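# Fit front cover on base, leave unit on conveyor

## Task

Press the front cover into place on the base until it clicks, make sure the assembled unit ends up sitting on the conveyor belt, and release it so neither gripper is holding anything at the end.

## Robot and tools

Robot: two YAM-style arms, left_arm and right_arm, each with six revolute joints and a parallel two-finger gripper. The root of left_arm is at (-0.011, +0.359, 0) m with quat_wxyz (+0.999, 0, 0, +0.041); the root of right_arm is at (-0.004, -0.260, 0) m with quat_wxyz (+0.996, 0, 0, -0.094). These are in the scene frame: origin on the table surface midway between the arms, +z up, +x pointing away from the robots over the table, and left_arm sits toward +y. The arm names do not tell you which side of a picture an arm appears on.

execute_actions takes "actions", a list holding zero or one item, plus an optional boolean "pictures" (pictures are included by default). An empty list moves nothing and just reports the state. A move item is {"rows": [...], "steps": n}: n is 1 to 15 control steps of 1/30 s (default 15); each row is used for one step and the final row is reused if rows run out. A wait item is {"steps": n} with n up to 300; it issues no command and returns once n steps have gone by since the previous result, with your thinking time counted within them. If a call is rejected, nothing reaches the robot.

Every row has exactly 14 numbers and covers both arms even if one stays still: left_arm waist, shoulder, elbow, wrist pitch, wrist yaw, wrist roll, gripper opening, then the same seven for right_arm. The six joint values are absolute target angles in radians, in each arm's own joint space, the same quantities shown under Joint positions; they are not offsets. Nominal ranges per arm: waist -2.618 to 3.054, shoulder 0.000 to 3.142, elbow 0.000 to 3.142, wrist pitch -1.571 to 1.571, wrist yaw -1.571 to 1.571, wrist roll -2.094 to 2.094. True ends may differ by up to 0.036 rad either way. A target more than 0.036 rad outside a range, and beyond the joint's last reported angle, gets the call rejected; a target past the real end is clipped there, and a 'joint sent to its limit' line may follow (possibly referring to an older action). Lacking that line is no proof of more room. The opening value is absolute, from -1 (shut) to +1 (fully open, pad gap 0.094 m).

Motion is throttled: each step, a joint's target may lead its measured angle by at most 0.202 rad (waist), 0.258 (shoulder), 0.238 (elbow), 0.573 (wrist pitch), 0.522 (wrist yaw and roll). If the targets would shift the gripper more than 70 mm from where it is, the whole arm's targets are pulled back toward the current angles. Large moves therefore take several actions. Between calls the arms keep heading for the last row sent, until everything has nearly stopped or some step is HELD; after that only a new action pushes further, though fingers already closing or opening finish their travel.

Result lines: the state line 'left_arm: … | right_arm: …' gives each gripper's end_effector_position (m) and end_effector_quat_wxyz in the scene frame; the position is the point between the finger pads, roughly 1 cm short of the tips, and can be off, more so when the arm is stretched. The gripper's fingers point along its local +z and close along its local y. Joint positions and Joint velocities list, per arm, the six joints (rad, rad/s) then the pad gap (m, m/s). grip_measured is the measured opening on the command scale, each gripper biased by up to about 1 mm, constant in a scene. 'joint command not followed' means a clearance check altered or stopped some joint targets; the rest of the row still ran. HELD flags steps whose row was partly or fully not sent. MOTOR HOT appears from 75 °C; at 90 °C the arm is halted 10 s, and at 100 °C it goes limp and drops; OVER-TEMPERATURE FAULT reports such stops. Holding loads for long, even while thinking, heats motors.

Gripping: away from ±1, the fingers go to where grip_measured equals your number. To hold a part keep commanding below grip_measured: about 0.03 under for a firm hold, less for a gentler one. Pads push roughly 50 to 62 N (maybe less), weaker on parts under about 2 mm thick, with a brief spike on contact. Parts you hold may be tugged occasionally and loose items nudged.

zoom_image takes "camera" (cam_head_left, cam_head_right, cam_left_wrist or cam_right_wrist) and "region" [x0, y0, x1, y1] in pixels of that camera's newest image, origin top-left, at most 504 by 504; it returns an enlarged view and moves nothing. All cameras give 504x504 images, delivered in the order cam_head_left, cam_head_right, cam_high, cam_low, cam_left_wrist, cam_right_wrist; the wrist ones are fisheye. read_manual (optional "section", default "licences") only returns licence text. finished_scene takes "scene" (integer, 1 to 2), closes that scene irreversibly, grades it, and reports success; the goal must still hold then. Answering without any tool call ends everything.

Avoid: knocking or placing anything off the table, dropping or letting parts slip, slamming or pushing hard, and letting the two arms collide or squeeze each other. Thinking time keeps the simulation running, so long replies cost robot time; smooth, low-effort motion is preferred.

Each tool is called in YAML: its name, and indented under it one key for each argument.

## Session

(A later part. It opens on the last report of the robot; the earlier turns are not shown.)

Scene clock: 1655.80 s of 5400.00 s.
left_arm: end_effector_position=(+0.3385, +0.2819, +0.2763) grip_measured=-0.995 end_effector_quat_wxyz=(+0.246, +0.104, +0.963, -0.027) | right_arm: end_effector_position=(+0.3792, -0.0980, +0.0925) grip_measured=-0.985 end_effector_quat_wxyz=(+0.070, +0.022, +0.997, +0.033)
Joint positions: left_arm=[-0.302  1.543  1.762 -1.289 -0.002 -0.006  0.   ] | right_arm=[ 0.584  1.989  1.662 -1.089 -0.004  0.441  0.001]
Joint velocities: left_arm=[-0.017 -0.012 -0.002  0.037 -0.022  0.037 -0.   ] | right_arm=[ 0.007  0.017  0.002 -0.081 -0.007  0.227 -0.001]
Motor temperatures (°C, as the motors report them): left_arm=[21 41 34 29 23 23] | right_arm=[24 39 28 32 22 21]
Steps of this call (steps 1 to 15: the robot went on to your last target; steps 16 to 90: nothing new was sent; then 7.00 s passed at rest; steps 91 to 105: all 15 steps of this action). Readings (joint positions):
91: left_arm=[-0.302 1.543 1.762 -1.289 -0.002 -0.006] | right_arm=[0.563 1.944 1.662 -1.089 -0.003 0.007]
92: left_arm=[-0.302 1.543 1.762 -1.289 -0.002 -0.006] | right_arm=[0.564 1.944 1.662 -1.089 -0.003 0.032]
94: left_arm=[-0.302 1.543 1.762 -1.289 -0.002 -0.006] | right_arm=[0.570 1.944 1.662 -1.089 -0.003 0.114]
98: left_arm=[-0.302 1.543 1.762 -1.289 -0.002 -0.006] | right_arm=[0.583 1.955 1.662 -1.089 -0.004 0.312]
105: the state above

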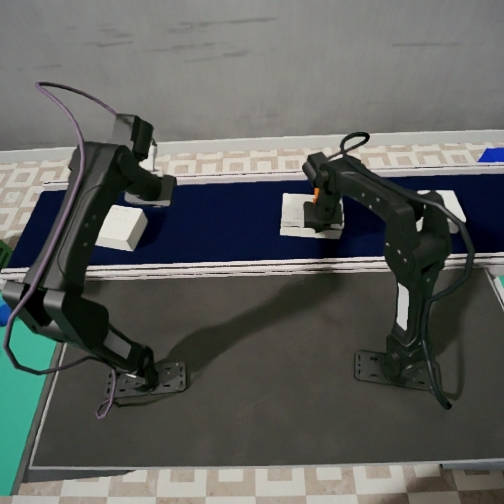

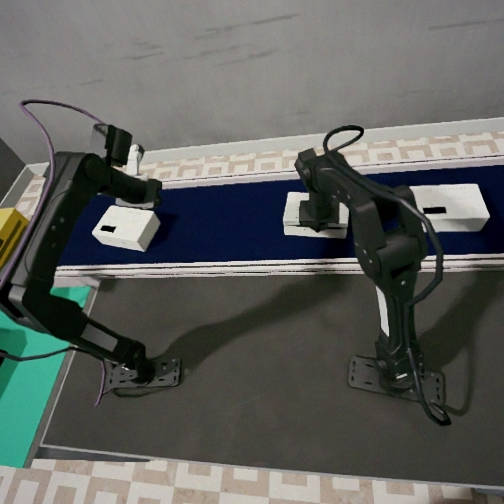

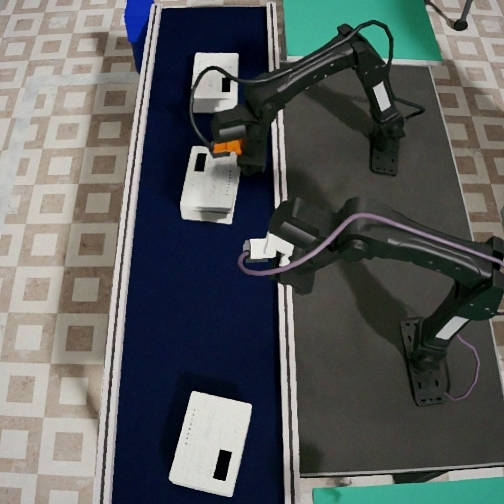

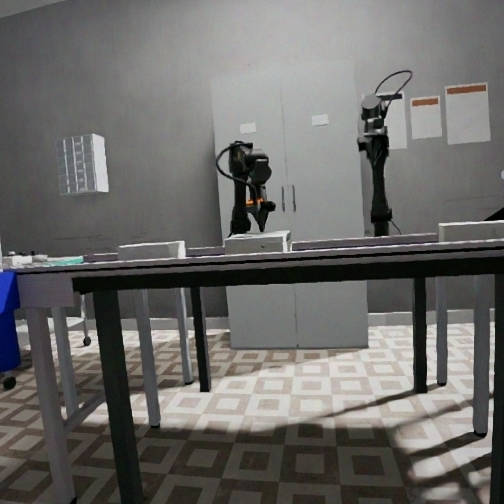

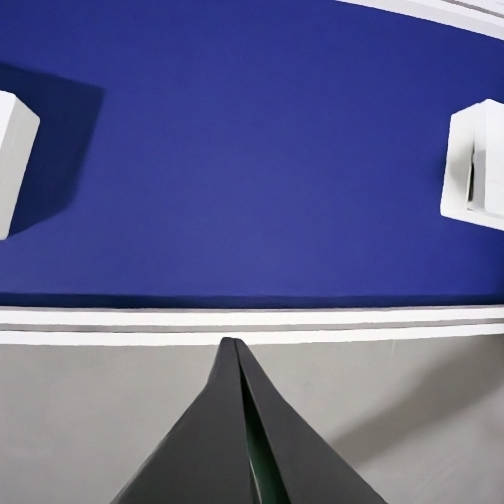

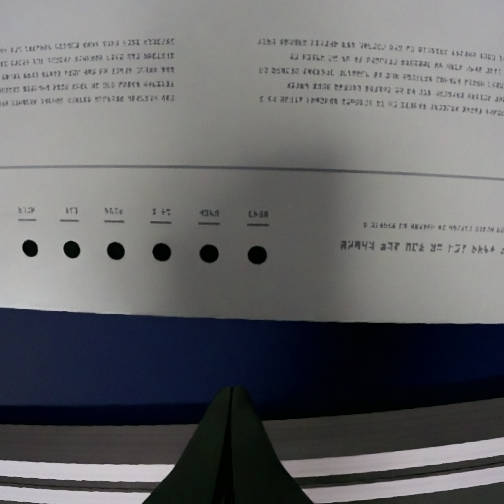

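execute_actions:
  actions:
    - {"rows": [[-0.30,1.55,1.75,-1.30,0,0,-1, 0.588,1.995,1.662,-1.08,-0.01,0.48,-1],[-0.30,1.55,1.75,-1.30,0,0,-1, 0.588,2.0,1.662,-1.07,-0.01,0.48,-1],[-0.30,1.55,1.75,-1.30,0,0,-1, 0.588,2.003,1.662,-1.06,-0.01,0.48,-1],[-0.30,1.55,1.75,-1.30,0,0,-1, 0.588,2.003,1.662,-1.05,-0.01,0.48,-1],[-0.30,1.55,1.75,-1.30,0,0,-1, 0.588,2.003,1.662,-1.04,-0.01,0.48,-1],[-0.30,1.55,1.75,-1.30,0,0,-1, 0.588,2.003,1.662,-1.03,-0.01,0.48,-1]], "steps": 15}

Scene clock: 1664.60 s of 5400.00 s.
left_arm: end_effector_position=(+0.3385, +0.2819, +0.2763) grip_measured=-0.995 end_effector_quat_wxyz=(+0.246, +0.104, +0.963, -0.027) | right_arm: end_effector_position=(+0.3891, -0.0938, +0.0943) grip_measured=-0.985 end_effector_quat_wxyz=(+0.089, +0.039, +0.994, +0.044)
Joint positions: left_arm=[-0.302  1.543  1.762 -1.289 -0.002 -0.006  0.   ] | right_arm=[ 0.584  1.989  1.662 -1.045 -0.004  0.475  0.001]
Joint velocities: left_arm=[-0.007 -0.002 -0.002  0.022 -0.022  0.051  0.001] | right_arm=[-0.002  0.007 -0.002  0.066 -0.081 -0.066 -0.001]
Motor temperatures (°C, as the motors report them): left_arm=[21 41 34 29 23 23] | right_arm=[24 39 28 32 22 21]
Steps of this call (steps 1 to 30: the robot went on to your last target; steps 31 to 90: nothing new was sent; then 5.30 s passed at rest; steps 91 to 105: all 15 steps of this action). Readings (joint positions):
91: left_arm=[-0.302 1.543 1.762 -1.289 -0.002 -0.006] | right_arm=[0.584 1.989 1.662 -1.090 -0.004 0.475]
92: left_arm=[-0.302 1.543 1.762 -1.289 -0.002 -0.006] | right_arm=[0.584 1.989 1.662 -1.089 -0.004 0.475]
94: left_arm=[-0.302 1.543 1.762 -1.289 -0.002 -0.006] | right_arm=[0.584 1.989 1.662 -1.084 -0.004 0.475]
98: left_arm=[-0.302 1.543 1.762 -1.289 -0.002 -0.006] | right_arm=[0.584 1.989 1.662 -1.061 -0.004 0.475]
105: the state above

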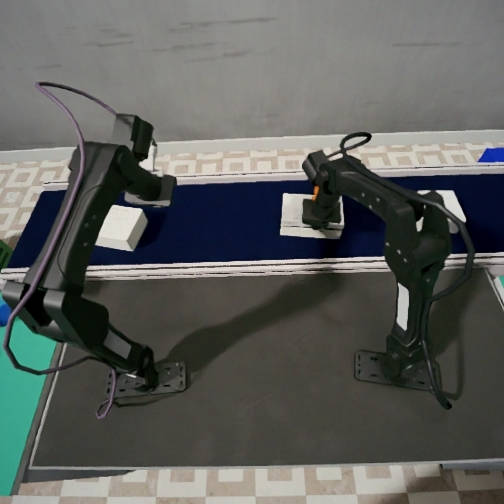

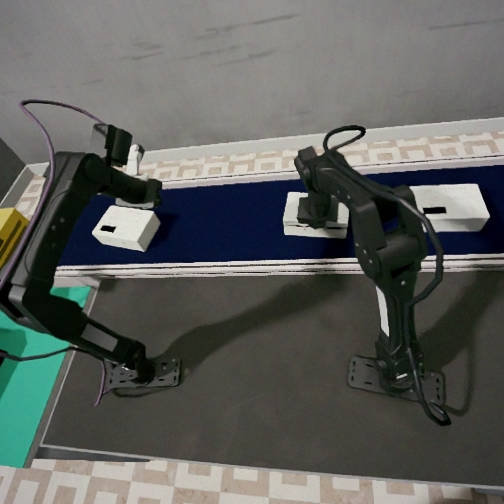

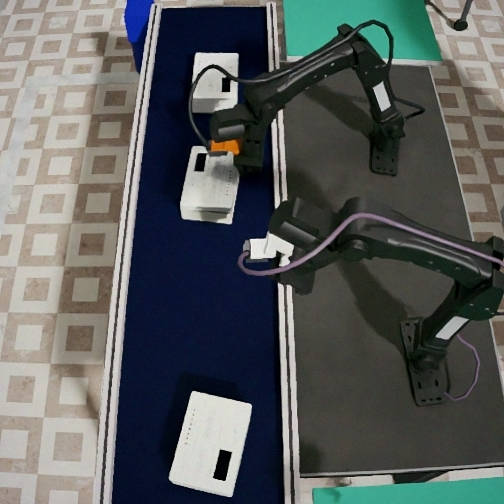

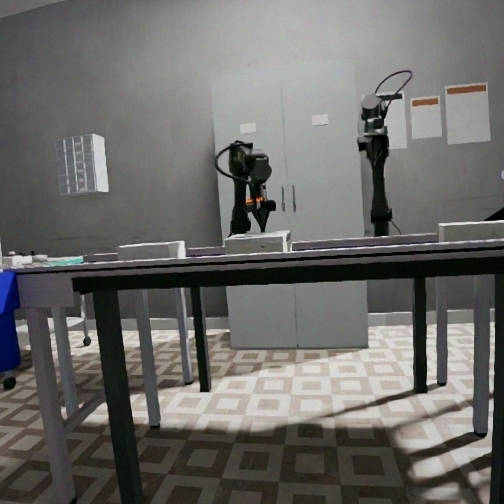

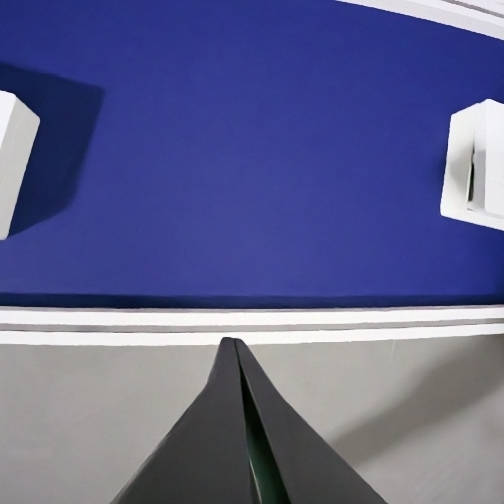

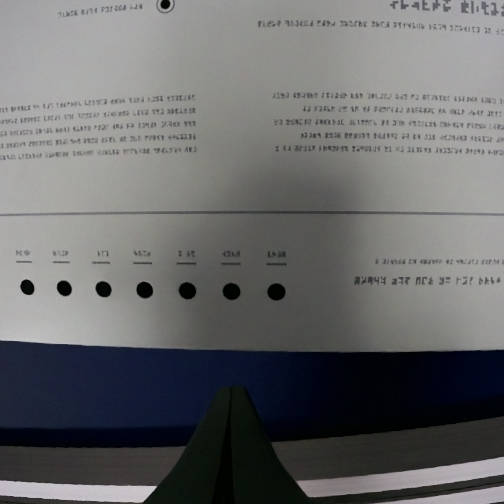

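execute_actions:
  actions:
    - {"rows": [[-0.30,1.55,1.75,-1.30,0,0,-1, 0.580,2.008,1.662,-1.03,-0.01,0.48,-1],[-0.30,1.55,1.75,-1.30,0,0,-1, 0.577,2.012,1.662,-1.025,-0.01,0.48,-1],[-0.30,1.55,1.75,-1.30,0,0,-1, 0.575,2.014,1.662,-1.02,-0.01,0.48,-1],[-0.30,1.55,1.75,-1.30,0,0,-1, 0.573,2.014,1.662,-1.015,-0.01,0.48,-1],[-0.30,1.55,1.75,-1.30,0,0,-1, 0.571,2.014,1.662,-1.01,-0.01,0.48,-1],[-0.30,1.55,1.75,-1.30,0,0,-1, 0.569,2.014,1.662,-1.005,-0.01,0.48,-1],[-0.30,1.55,1.75,-1.30,0,0,-1, 0.568,2.014,1.662,-1.0,-0.01,0.48,-1]], "steps": 15}

Scene clock: 1678.10 s of 5400.00 s.
left_arm: end_effector_position=(+0.3385, +0.2819, +0.2763) grip_measured=-0.995 end_effector_quat_wxyz=(+0.246, +0.104, +0.963, -0.027) | right_arm: end_effector_position=(+0.3972, -0.0950, +0.0880) grip_measured=-0.985 end_effector_quat_wxyz=(+0.094, +0.044, +0.994, +0.046)
Joint positions: left_arm=[-0.302  1.543  1.762 -1.289 -0.002 -0.006  0.   ] | right_arm=[ 0.574  2.008  1.662 -1.015 -0.005  0.475  0.001]
Joint velocities: left_arm=[-0.012 -0.007 -0.022 -0.007 -0.066 -0.022 -0.001] | right_arm=[ 0.007  0.002  0.012 -0.037 -0.022 -0.022 -0.001]
Motor temperatures (°C, as the motors report them): left_arm=[21 41 34 29 23 23] | right_arm=[24 39 28 32 22 21]
Steps of this call (steps 1 to 15: the robot went on to your last target; steps 16 to 90: nothing new was sent; then 10.00 s passed at rest; steps 91 to 105: all 15 steps of this action). Readings (joint positions):
91: left_arm=[-0.302 1.543 1.762 -1.289 -0.002 -0.006] | right_arm=[0.584 1.989 1.662 -1.042 -0.004 0.475]
92: left_arm=[-0.302 1.543 1.762 -1.289 -0.002 -0.006] | right_arm=[0.584 1.990 1.662 -1.042 -0.004 0.475]
94: left_arm=[-0.302 1.543 1.762 -1.289 -0.002 -0.006] | right_arm=[0.583 1.994 1.662 -1.038 -0.004 0.475]
98: left_arm=[-0.302 1.543 1.762 -1.289 -0.002 -0.006] | right_arm=[0.579 2.006 1.662 -1.025 -0.005 0.475]
105: the state above

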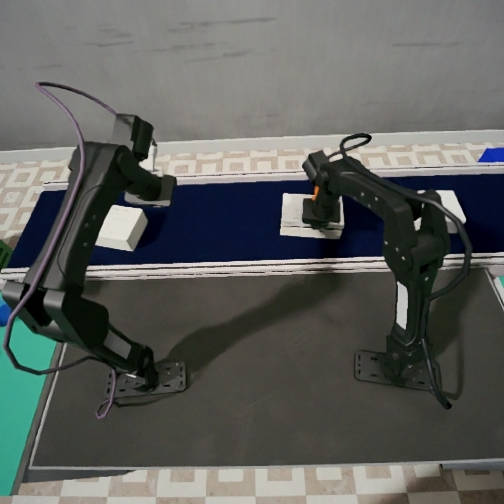

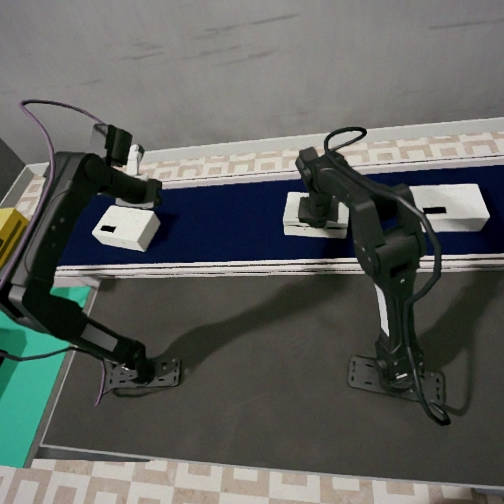

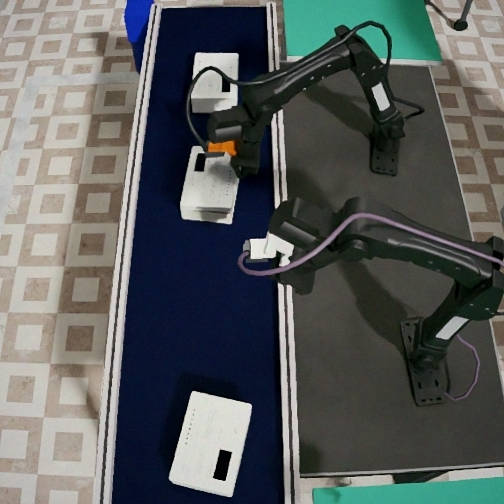

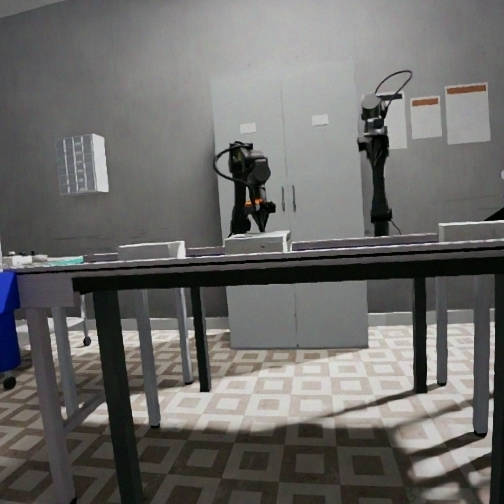

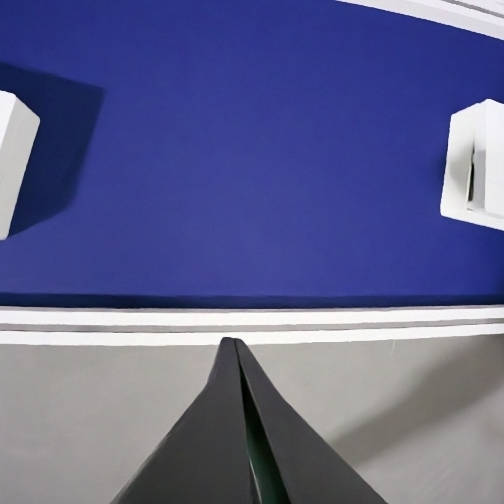

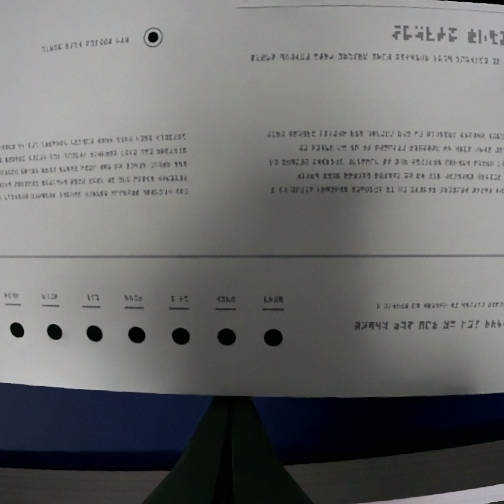

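At/near contact. Push forward ~3 mm.

execute_actions:
  actions:
    - {"rows": [[-0.30,1.55,1.75,-1.30,0,0,-1, 0.567,2.014,1.662,-0.997,-0.01,0.48,-1],[-0.30,1.55,1.75,-1.30,0,0,-1, 0.566,2.014,1.662,-0.994,-0.01,0.48,-1],[-0.30,1.55,1.75,-1.30,0,0,-1, 0.565,2.014,1.662,-0.991,-0.01,0.48,-1],[-0.30,1.55,1.75,-1.30,0,0,-1, 0.565,2.014,1.662,-0.988,-0.01,0.48,-1],[-0.30,1.55,1.75,-1.30,0,0,-1, 0.565,2.014,1.662,-0.985,-0.01,0.48,-1]], "steps": 15}

zoom_image:
  camera: "cam_left_wrist"
  region: [424, 80, 504, 240]

zoom_image:
  camera: "cam_low"
  region: [220, 225, 295, 260]

Scene clock: 1686.07 s of 5400.00 s.
left_arm: end_effector_position=(+0.3385, +0.2819, +0.2763) grip_measured=-0.995 end_effector_quat_wxyz=(+0.246, +0.104, +0.963, -0.027) | right_arm: end_effector_position=(+0.3989, -0.0942, +0.0884) grip_measured=-0.985 end_effector_quat_wxyz=(+0.098, +0.044, +0.993, +0.048)
Joint positions: left_arm=[-0.302  1.543  1.762 -1.289 -0.002 -0.006  0.   ] | right_arm=[ 0.574  2.008  1.662 -1.007 -0.006  0.475  0.001]
Joint velocities: left_arm=[ 0.002 -0.012 -0.012 -0.007 -0.037 -0.037 -0.002] | right_arm=[-0.012  0.017 -0.012  0.022 -0.037 -0.051 -0.001]
Motor temperatures (°C, as the motors report them): left_arm=[21 41 34 29 23 23] | right_arm=[24 39 28 31 22 21]
Steps of this call (steps 1 to 15: the robot went on to your last target; steps 16 to 90: nothing new was sent; then 4.47 s passed at rest; steps 91 to 105: all 15 steps of this action). Readings (joint positions):
91: left_arm=[-0.302 1.543 1.762 -1.289 -0.002 -0.006] | right_arm=[0.574 2.008 1.662 -1.013 -0.005 0.475]
92: left_arm=[-0.302 1.543 1.762 -1.289 -0.002 -0.006] | right_arm=[0.574 2.008 1.662 -1.013 -0.005 0.475]
94: left_arm=[-0.302 1.543 1.762 -1.289 -0.002 -0.006] | right_arm=[0.574 2.008 1.662 -1.013 -0.005 0.475]
98: left_arm=[-0.302 1.543 1.762 -1.289 -0.002 -0.006] | right_arm=[0.574 2.008 1.662 -1.009 -0.005 0.475]
105: the state above

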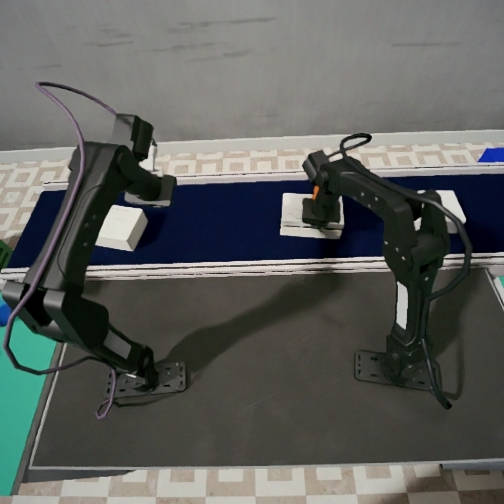

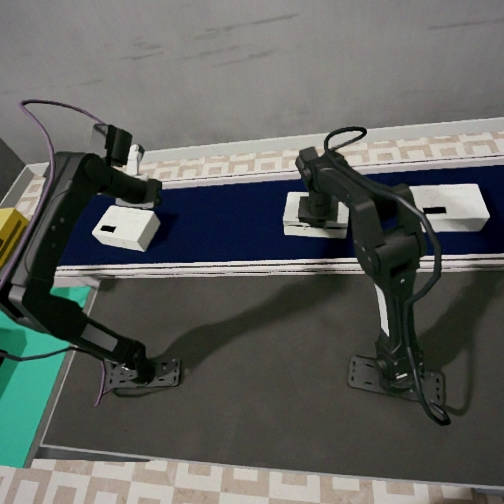

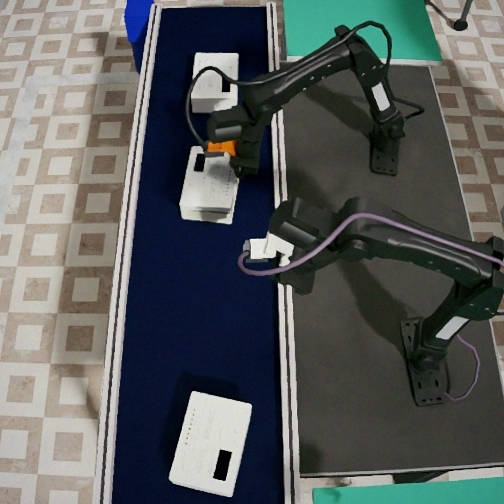

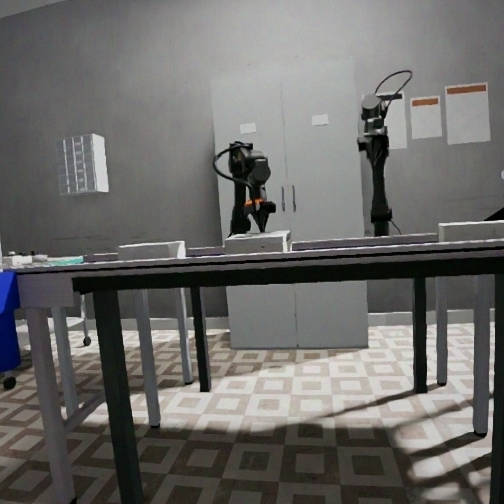

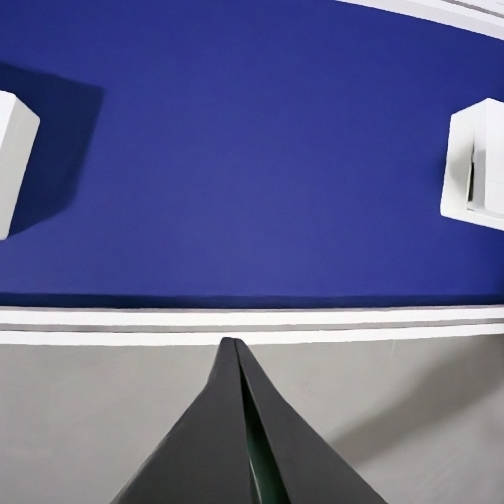

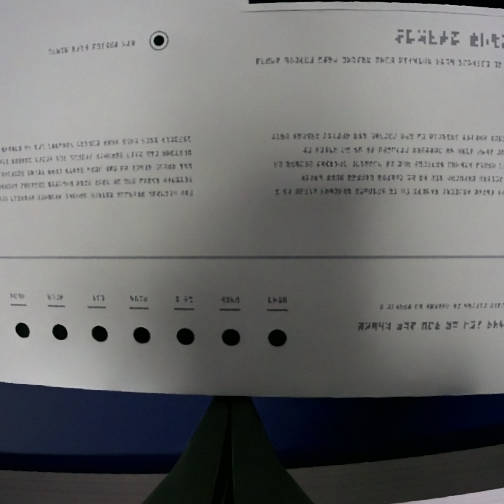

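Region (424, 80, 504, 240) of cam_left_wrist's 504x504 image, scaled by 3.150, with more detail than that image has.

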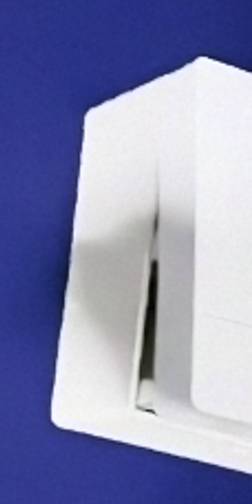

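Region (220, 225, 295, 260) of cam_low's 504x504 image, scaled by 6.720, with more detail than that image has; it fills the top 235 rows of this view, and the rest is white.

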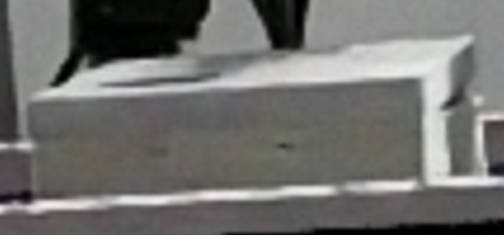

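execute_actions:
  actions:
    - {"rows": [[-0.30,1.55,1.75,-1.30,0,0,-1, 0.565,2.014,1.662,-0.982,-0.01,0.48,-1],[-0.30,1.55,1.75,-1.30,0,0,-1, 0.565,2.014,1.662,-0.979,-0.01,0.48,-1],[-0.30,1.55,1.75,-1.30,0,0,-1, 0.565,2.014,1.662,-0.976,-0.01,0.48,-1],[-0.30,1.55,1.75,-1.30,0,0,-1, 0.565,2.014,1.662,-0.973,-0.01,0.48,-1],[-0.30,1.55,1.75,-1.30,0,0,-1, 0.565,2.014,1.662,-0.970,-0.01,0.48,-1]], "steps": 15}

zoom_image:
  camera: "cam_left_wrist"
  region: [424, 80, 504, 240]

zoom_image:
  camera: "cam_low"
  region: [220, 225, 295, 260]

Scene clock: 1694.73 s of 5400.00 s.
left_arm: end_effector_position=(+0.3385, +0.2819, +0.2763) grip_measured=-0.995 end_effector_quat_wxyz=(+0.246, +0.104, +0.963, -0.027) | right_arm: end_effector_position=(+0.3992, -0.0938, +0.0885) grip_measured=-0.985 end_effector_quat_wxyz=(+0.098, +0.044, +0.993, +0.049)
Joint positions: left_arm=[-0.302  1.543  1.762 -1.289 -0.002 -0.006  0.   ] | right_arm=[ 0.574  2.008  1.662 -1.005 -0.007  0.476  0.001]
Joint velocities: left_arm=[ 0.007 -0.007  0.012  0.066 -0.051 -0.051  0.001] | right_arm=[-0.012 -0.002  0.007 -0.022 -0.095  0.037  0.001]
Motor temperatures (°C, as the motors report them): left_arm=[21 40 34 29 23 23] | right_arm=[24 39 28 31 22 21]
Steps of this call (steps 1 to 15: the robot went on to your last target; steps 16 to 90: nothing new was sent; then 5.17 s passed at rest; steps 91 to 105: all 15 steps of this action). Readings (joint positions):
91: left_arm=[-0.302 1.543 1.762 -1.289 -0.002 -0.006] | right_arm=[0.574 2.008 1.662 -1.007 -0.006 0.475]
92: left_arm=[-0.302 1.543 1.762 -1.289 -0.002 -0.006] | right_arm=[0.574 2.008 1.662 -1.006 -0.006 0.476]
94: left_arm=[-0.302 1.543 1.762 -1.289 -0.002 -0.006] | right_arm=[0.574 2.008 1.662 -1.005 -0.006 0.476]
98: left_arm=[-0.302 1.543 1.762 -1.289 -0.002 -0.006] | right_arm=[0.574 2.008 1.662 -1.005 -0.007 0.476]
105: the state above

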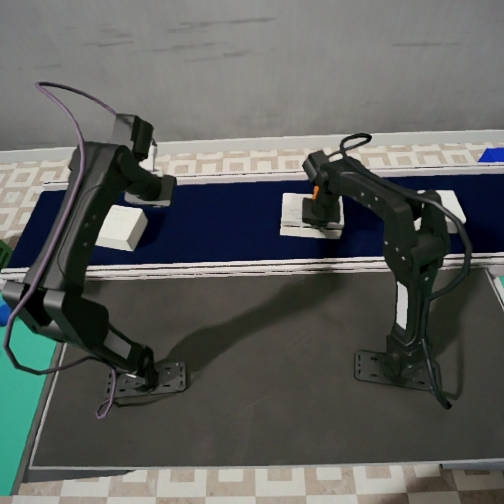

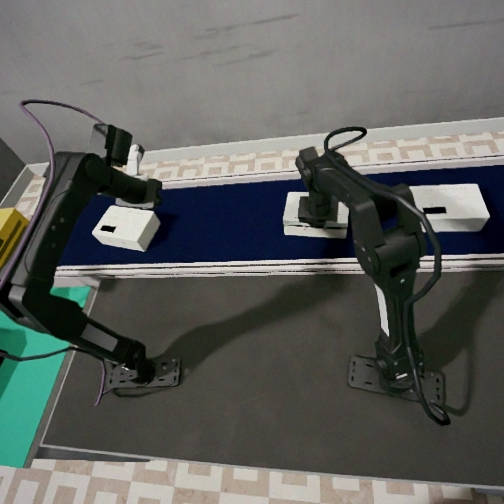

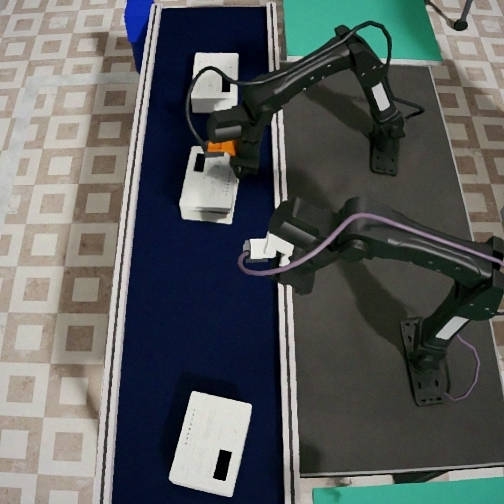

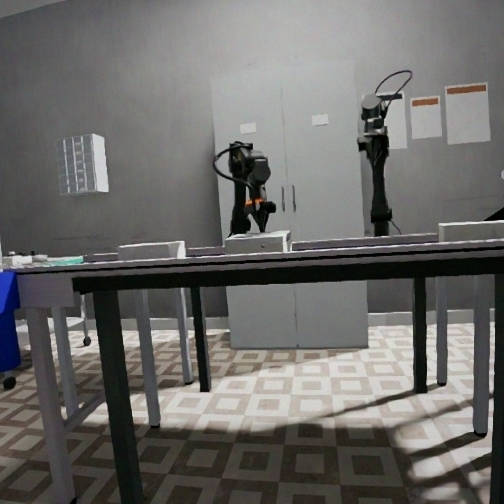

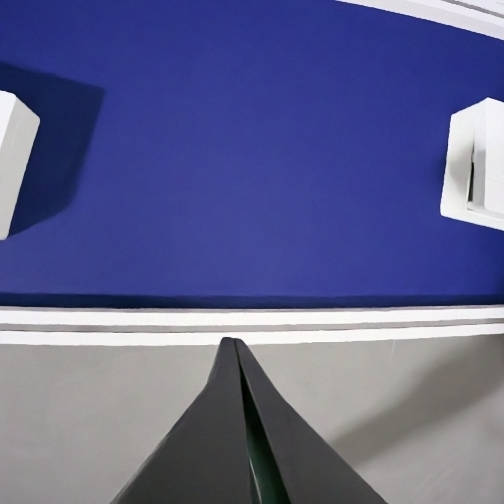

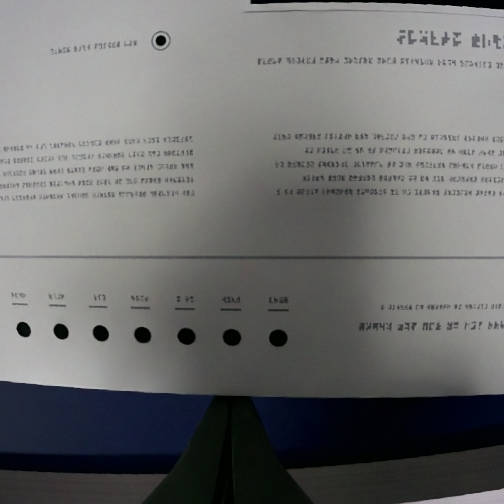

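Region (424, 80, 504, 240) of cam_left_wrist's 504x504 image, scaled by 3.150, with more detail than that image has.

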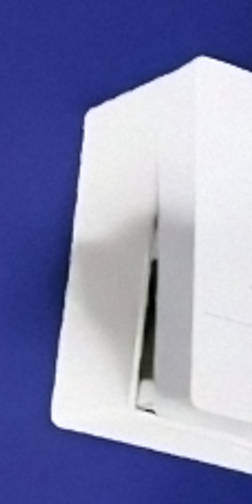

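Region (220, 225, 295, 260) of cam_low's 504x504 image, scaled by 6.720, with more detail than that image has; it fills the top 235 rows of this view, and the rest is white.

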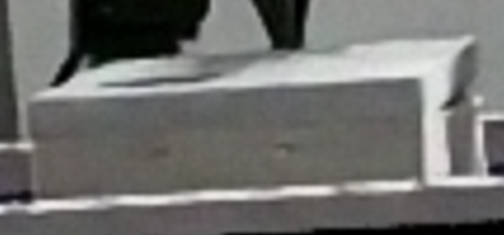

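execute_actions:
  actions:
    - {"rows": [[-0.30,1.55,1.75,-1.30,0,0,-1, 0.57,2.014,1.662,-1.0,-0.01,0.48,-1],[-0.30,1.55,1.75,-1.30,0,0,-1, 0.57,2.0,1.662,-1.02,-0.01,0.48,-1],[-0.30,1.55,1.75,-1.30,0,0,-1, 0.57,1.99,1.662,-1.03,-0.01,0.48,-1],[-0.30,1.55,1.75,-1.30,0,0,-1, 0.57,1.98,1.662,-1.03,-0.01,0.48,-1],[-0.30,1.55,1.75,-1.30,0,0,-1, 0.57,1.97,1.662,-1.03,-0.01,0.48,-1],[-0.30,1.55,1.75,-1.30,0,0,-1, 0.57,1.96,1.662,-1.03,-0.01,0.48,-1],[-0.30,1.55,1.75,-1.30,0,0,-1, 0.57,1.95,1.662,-1.03,-0.01,0.48,-1],[-0.30,1.55,1.75,-1.30,0,0,-1, 0.57,1.94,1.662,-1.03,-0.01,0.48,-1],[-0.30,1.55,1.75,-1.30,0,0,-1, 0.57,1.935,1.662,-1.03,-0.01,0.48,-1]], "steps": 15}
  pictures: false

execute_actions:
  actions:
    - {"rows": [[-0.30,1.55,1.75,-1.30,0,0,-1, 0.565,1.935,1.662,-1.01,-0.01,0.48,-1],[-0.30,1.55,1.75,-1.30,0,0,-1, 0.562,1.935,1.662,-0.99,-0.01,0.48,-1],[-0.30,1.55,1.75,-1.30,0,0,-1, 0.559,1.935,1.662,-0.97,-0.01,0.48,-1],[-0.30,1.55,1.75,-1.30,0,0,-1, 0.556,1.935,1.662,-0.95,-0.01,0.48,-1],[-0.30,1.55,1.75,-1.30,0,0,-1, 0.554,1.935,1.662,-0.935,-0.01,0.48,-1],[-0.30,1.55,1.75,-1.30,0,0,-1, 0.554,1.935,1.662,-0.93,-0.01,0.48,-1]], "steps": 15}

Scene clock: 1712.30 s of 5400.00 s.
left_arm: end_effector_position=(+0.3385, +0.2819, +0.2763) grip_measured=-0.995 end_effector_quat_wxyz=(+0.246, +0.104, +0.963, -0.027) | right_arm: end_effector_position=(+0.3971, -0.0946, +0.1097) grip_measured=-0.985 end_effector_quat_wxyz=(+0.116, +0.044, +0.991, +0.057)
Joint positions: left_arm=[-0.302  1.543  1.762 -1.289 -0.002 -0.006  0.   ] | right_arm=[ 0.574  1.955  1.662 -1.018 -0.007  0.476  0.001]
Joint velocities: left_arm=[ 0.002 -0.007  0.002 -0.037 -0.007 -0.022  0.001] | right_arm=[-0.002 -0.042 -0.007 -0.037 -0.022 -0.007  0.   ]
Motor temperatures (°C, as the motors report them): left_arm=[21 40 34 29 23 23] | right_arm=[24 40 28 31 22 21]
Steps of this call (steps 1 to 15: the robot went on to your last target; steps 16 to 90: nothing new was sent; then 14.07 s passed at rest; steps 91 to 105: all 15 steps of this action). Readings (joint positions):
91: left_arm=[-0.302 1.543 1.762 -1.289 -0.002 -0.006] | right_arm=[0.574 2.008 1.662 -1.005 -0.007 0.476]
92: left_arm=[-0.302 1.543 1.762 -1.289 -0.002 -0.006] | right_arm=[0.574 2.008 1.662 -1.006 -0.007 0.476]
94: left_arm=[-0.302 1.543 1.762 -1.289 -0.002 -0.006] | right_arm=[0.574 2.008 1.662 -1.009 -0.007 0.476]
98: left_arm=[-0.302 1.543 1.762 -1.289 -0.002 -0.006] | right_arm=[0.574 2.000 1.662 -1.016 -0.007 0.476]
105: the state above

Scene clock: 1712.80 s of 5400.00 s.
left_arm: end_effector_position=(+0.3385, +0.2819, +0.2763) grip_measured=-0.995 end_effector_quat_wxyz=(+0.246, +0.104, +0.963, -0.027) | right_arm: end_effector_position=(+0.4155, -0.0944, +0.1153) grip_measured=-0.985 end_effector_quat_wxyz=(+0.149, +0.051, +0.985, +0.071)
Joint positions: left_arm=[-0.302  1.543  1.762 -1.289 -0.002 -0.006  0.   ] | right_arm=[ 0.559  1.955  1.662 -0.946 -0.007  0.476  0.001]
Joint velocities: left_arm=[-0.017 -0.017  0.012  0.007 -0.007  0.037  0.001] | right_arm=[-0.022 -0.002 -0.007  0.066 -0.022 -0.007 -0.001]
Motor temperatures (°C, as the motors report them): left_arm=[21 40 34 29 23 23] | right_arm=[24 40 28 31 22 21]
Steps of this call (steps 1 to 15: all 15 steps of this action). Readings (joint positions):
1: left_arm=[-0.302 1.543 1.762 -1.289 -0.002 -0.006] | right_arm=[0.574 1.955 1.662 -1.018 -0.007 0.476]
2: left_arm=[-0.302 1.543 1.762 -1.289 -0.002 -0.006] | right_arm=[0.574 1.955 1.662 -1.017 -0.007 0.476]
4: left_arm=[-0.302 1.543 1.762 -1.289 -0.002 -0.006] | right_arm=[0.571 1.955 1.662 -1.007 -0.007 0.476]
8: left_arm=[-0.302 1.543 1.762 -1.289 -0.002 -0.006] | right_arm=[0.562 1.955 1.662 -0.968 -0.007 0.476]
15: the state above

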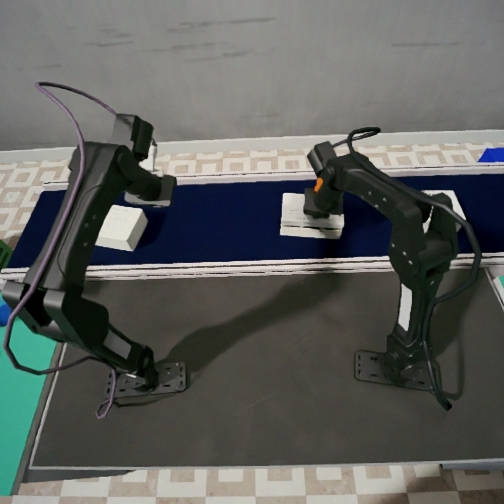

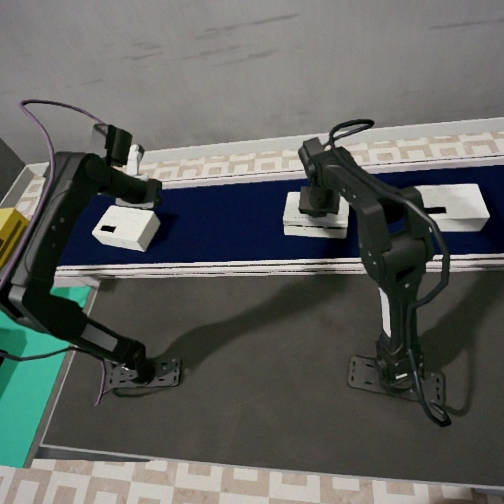

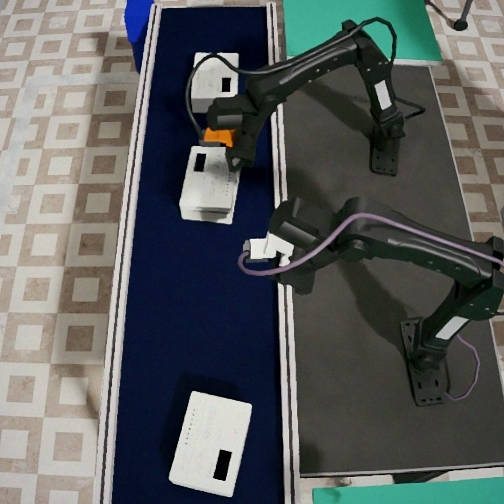

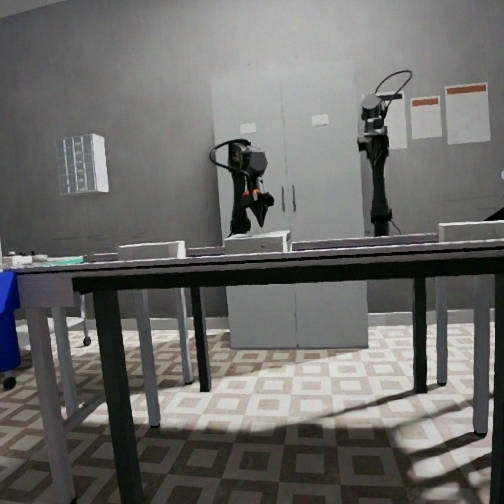

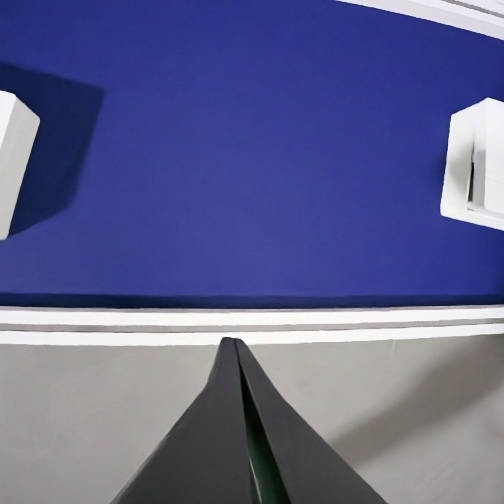

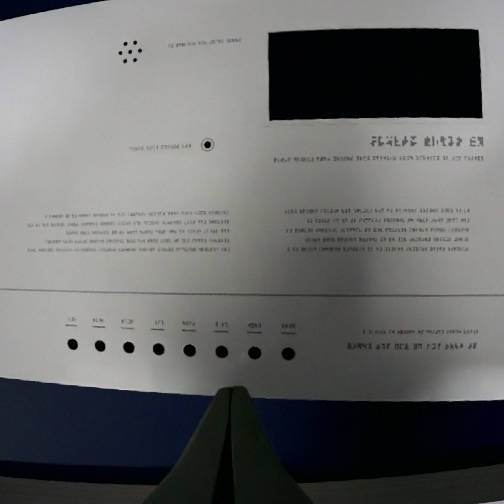

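execute_actions:
  actions:
    - {"rows": [[-0.30,1.55,1.75,-1.30,0,0,-1, 0.552,1.96,1.662,-0.92,-0.01,0.48,-1],[-0.30,1.55,1.75,-1.30,0,0,-1, 0.55,1.968,1.662,-0.91,-0.01,0.48,-1],[-0.30,1.55,1.75,-1.30,0,0,-1, 0.55,1.975,1.662,-0.91,-0.01,0.48,-1],[-0.30,1.55,1.75,-1.30,0,0,-1, 0.55,1.981,1.662,-0.91,-0.01,0.48,-1],[-0.30,1.55,1.75,-1.30,0,0,-1, 0.55,1.987,1.662,-0.91,-0.01,0.48,-1],[-0.30,1.55,1.75,-1.30,0,0,-1, 0.55,1.992,1.662,-0.91,-0.01,0.48,-1],[-0.30,1.55,1.75,-1.30,0,0,-1, 0.55,1.997,1.662,-0.91,-0.01,0.48,-1],[-0.30,1.55,1.75,-1.30,0,0,-1, 0.55,2.002,1.662,-0.91,-0.01,0.48,-1],[-0.30,1.55,1.75,-1.30,0,0,-1, 0.55,2.007,1.662,-0.91,-0.01,0.48,-1],[-0.30,1.55,1.75,-1.30,0,0,-1, 0.55,2.012,1.662,-0.91,-0.01,0.48,-1],[-0.30,1.55,1.75,-1.30,0,0,-1, 0.55,2.017,1.662,-0.915,-0.01,0.48,-1],[-0.30,1.55,1.75,-1.30,0,0,-1, 0.55,2.022,1.662,-0.92,-0.01,0.48,-1],[-0.30,1.55,1.75,-1.30,0,0,-1, 0.55,2.027,1.662,-0.92,-0.01,0.48,-1],[-0.30,1.55,1.75,-1.30,0,0,-1, 0.55,2.032,1.662,-0.92,-0.01,0.48,-1],[-0.30,1.55,1.75,-1.30,0,0,-1, 0.55,2.037,1.662,-0.92,-0.01,0.48,-1]], "steps": 15}
  pictures: false

execute_actions:
  actions:
    - {"rows": [[-0.30,1.55,1.75,-1.30,0,0,-1, 0.55,2.042,1.66,-0.922,-0.01,0.48,-1],[-0.30,1.55,1.75,-1.30,0,0,-1, 0.55,2.047,1.658,-0.924,-0.01,0.48,-1],[-0.30,1.55,1.75,-1.30,0,0,-1, 0.55,2.052,1.656,-0.926,-0.01,0.48,-1],[-0.30,1.55,1.75,-1.30,0,0,-1, 0.55,2.057,1.654,-0.928,-0.01,0.48,-1],[-0.30,1.55,1.75,-1.30,0,0,-1, 0.55,2.062,1.652,-0.93,-0.01,0.48,-1]], "steps": 15}

zoom_image:
  camera: "cam_head_left"
  region: [265, 180, 365, 260]

Scene clock: 1727.13 s of 5400.00 s.
left_arm: end_effector_position=(+0.3385, +0.2819, +0.2763) grip_measured=-0.995 end_effector_quat_wxyz=(+0.246, +0.104, +0.963, -0.027) | right_arm: end_effector_position=(+0.4217, -0.0924, +0.0984) grip_measured=-0.985 end_effector_quat_wxyz=(+0.143, +0.052, +0.986, +0.068)
Joint positions: left_arm=[-0.302  1.543  1.762 -1.289 -0.002 -0.006  0.   ] | right_arm=[ 0.558  1.999  1.662 -0.916 -0.008  0.476  0.001]
Joint velocities: left_arm=[-0.007  0.007 -0.022 -0.022  0.051  0.022  0.001] | right_arm=[-0.022  0.056 -0.002  0.037 -0.066 -0.037 -0.   ]
Motor temperatures (°C, as the motors report them): left_arm=[21 40 34 29 23 23] | right_arm=[24 41 28 31 22 21]
Steps of this call (steps 1 to 15: the robot went on to your last target; steps 16 to 90: nothing new was sent; then 10.83 s passed at rest; steps 91 to 105: all 15 steps of this action). Readings (joint positions):
91: left_arm=[-0.302 1.543 1.762 -1.289 -0.002 -0.006] | right_arm=[0.559 1.955 1.662 -0.941 -0.007 0.476]
92: left_arm=[-0.302 1.543 1.762 -1.289 -0.002 -0.006] | right_arm=[0.559 1.955 1.662 -0.939 -0.007 0.476]
94: left_arm=[-0.302 1.543 1.762 -1.289 -0.002 -0.006] | right_arm=[0.559 1.957 1.662 -0.932 -0.007 0.476]
98: left_arm=[-0.302 1.543 1.762 -1.289 -0.002 -0.006] | right_arm=[0.559 1.977 1.662 -0.924 -0.007 0.476]
105: the state above

Scene clock: 1727.63 s of 5400.00 s.
left_arm: end_effector_position=(+0.3385, +0.2819, +0.2763) grip_measured=-0.995 end_effector_quat_wxyz=(+0.246, +0.104, +0.963, -0.027) | right_arm: end_effector_position=(+0.4219, -0.0922, +0.0978) grip_measured=-0.985 end_effector_quat_wxyz=(+0.142, +0.052, +0.986, +0.069)
Joint positions: left_arm=[-0.302  1.543  1.762 -1.289 -0.002 -0.006  0.   ] | right_arm=[ 0.558  2.     1.662 -0.915 -0.008  0.476  0.001]
Joint velocities: left_arm=[ 0.002  0.007 -0.007 -0.051 -0.022  0.022  0.   ] | right_arm=[-0.012  0.002  0.012  0.007 -0.022  0.037 -0.   ]
Motor temperatures (°C, as the motors report them): left_arm=[21 40 34 29 23 23] | right_arm=[24 41 28 31 22 21]
Steps of this call (steps 1 to 15: all 15 steps of this action). Readings (joint positions):
1: left_arm=[-0.302 1.543 1.762 -1.289 -0.002 -0.006] | right_arm=[0.558 1.999 1.662 -0.916 -0.008 0.476]
2: left_arm=[-0.302 1.543 1.762 -1.289 -0.002 -0.006] | right_arm=[0.558 2.000 1.662 -0.916 -0.008 0.476]
4: left_arm=[-0.302 1.543 1.762 -1.289 -0.002 -0.006] | right_arm=[0.558 2.000 1.662 -0.915 -0.008 0.476]
8: left_arm=[-0.302 1.543 1.762 -1.289 -0.002 -0.006] | right_arm=[0.558 2.000 1.662 -0.915 -0.008 0.476]
15: the state above

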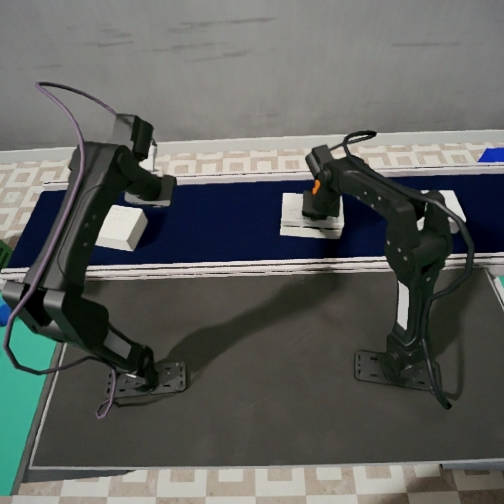

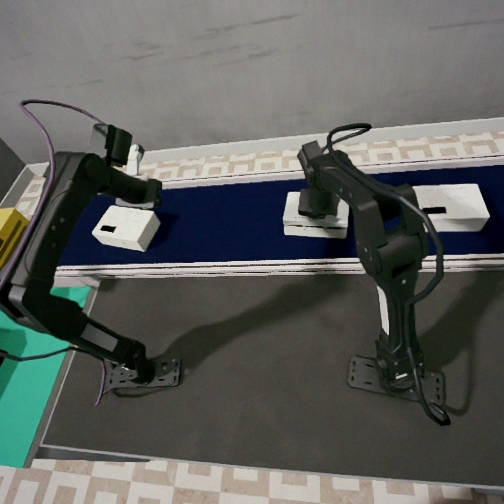

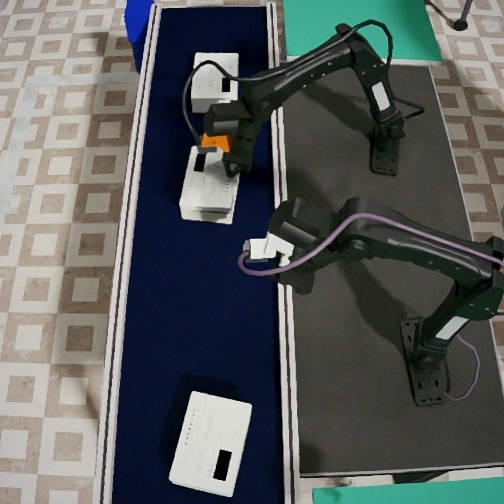

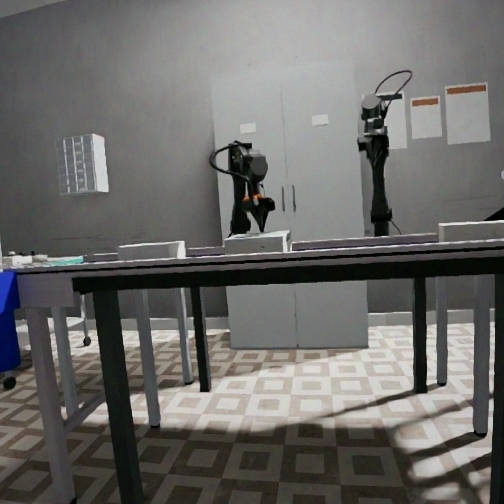

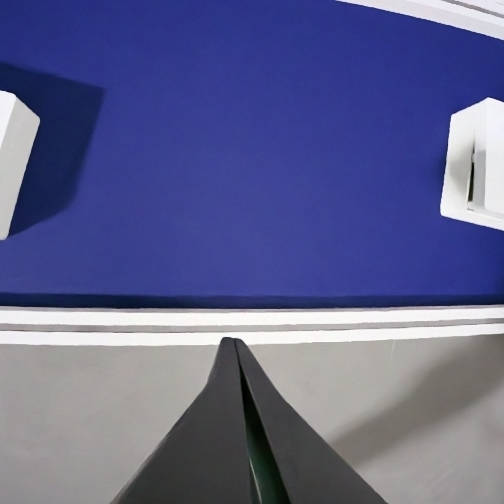

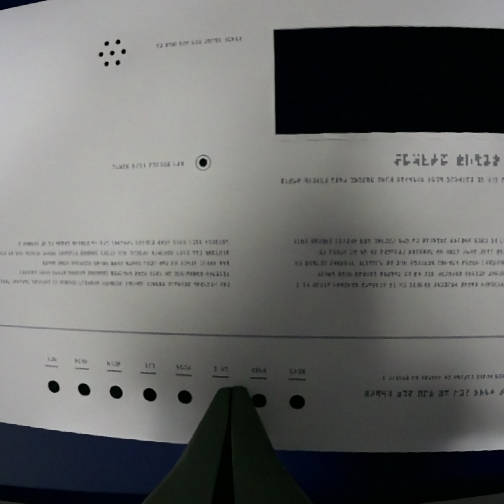

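Region (265, 180, 365, 260) of cam_head_left's 504x504 image, scaled by 5.040, with more detail than that image has; it fills the top 403 rows of this view, and the rest is white.

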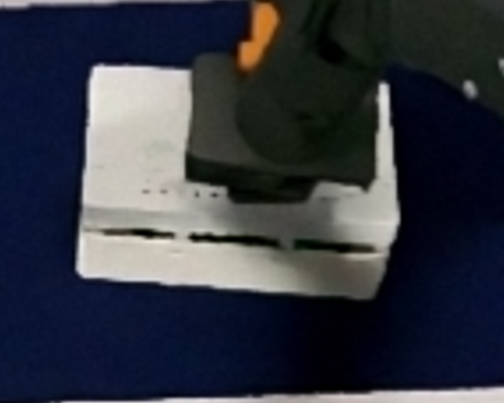

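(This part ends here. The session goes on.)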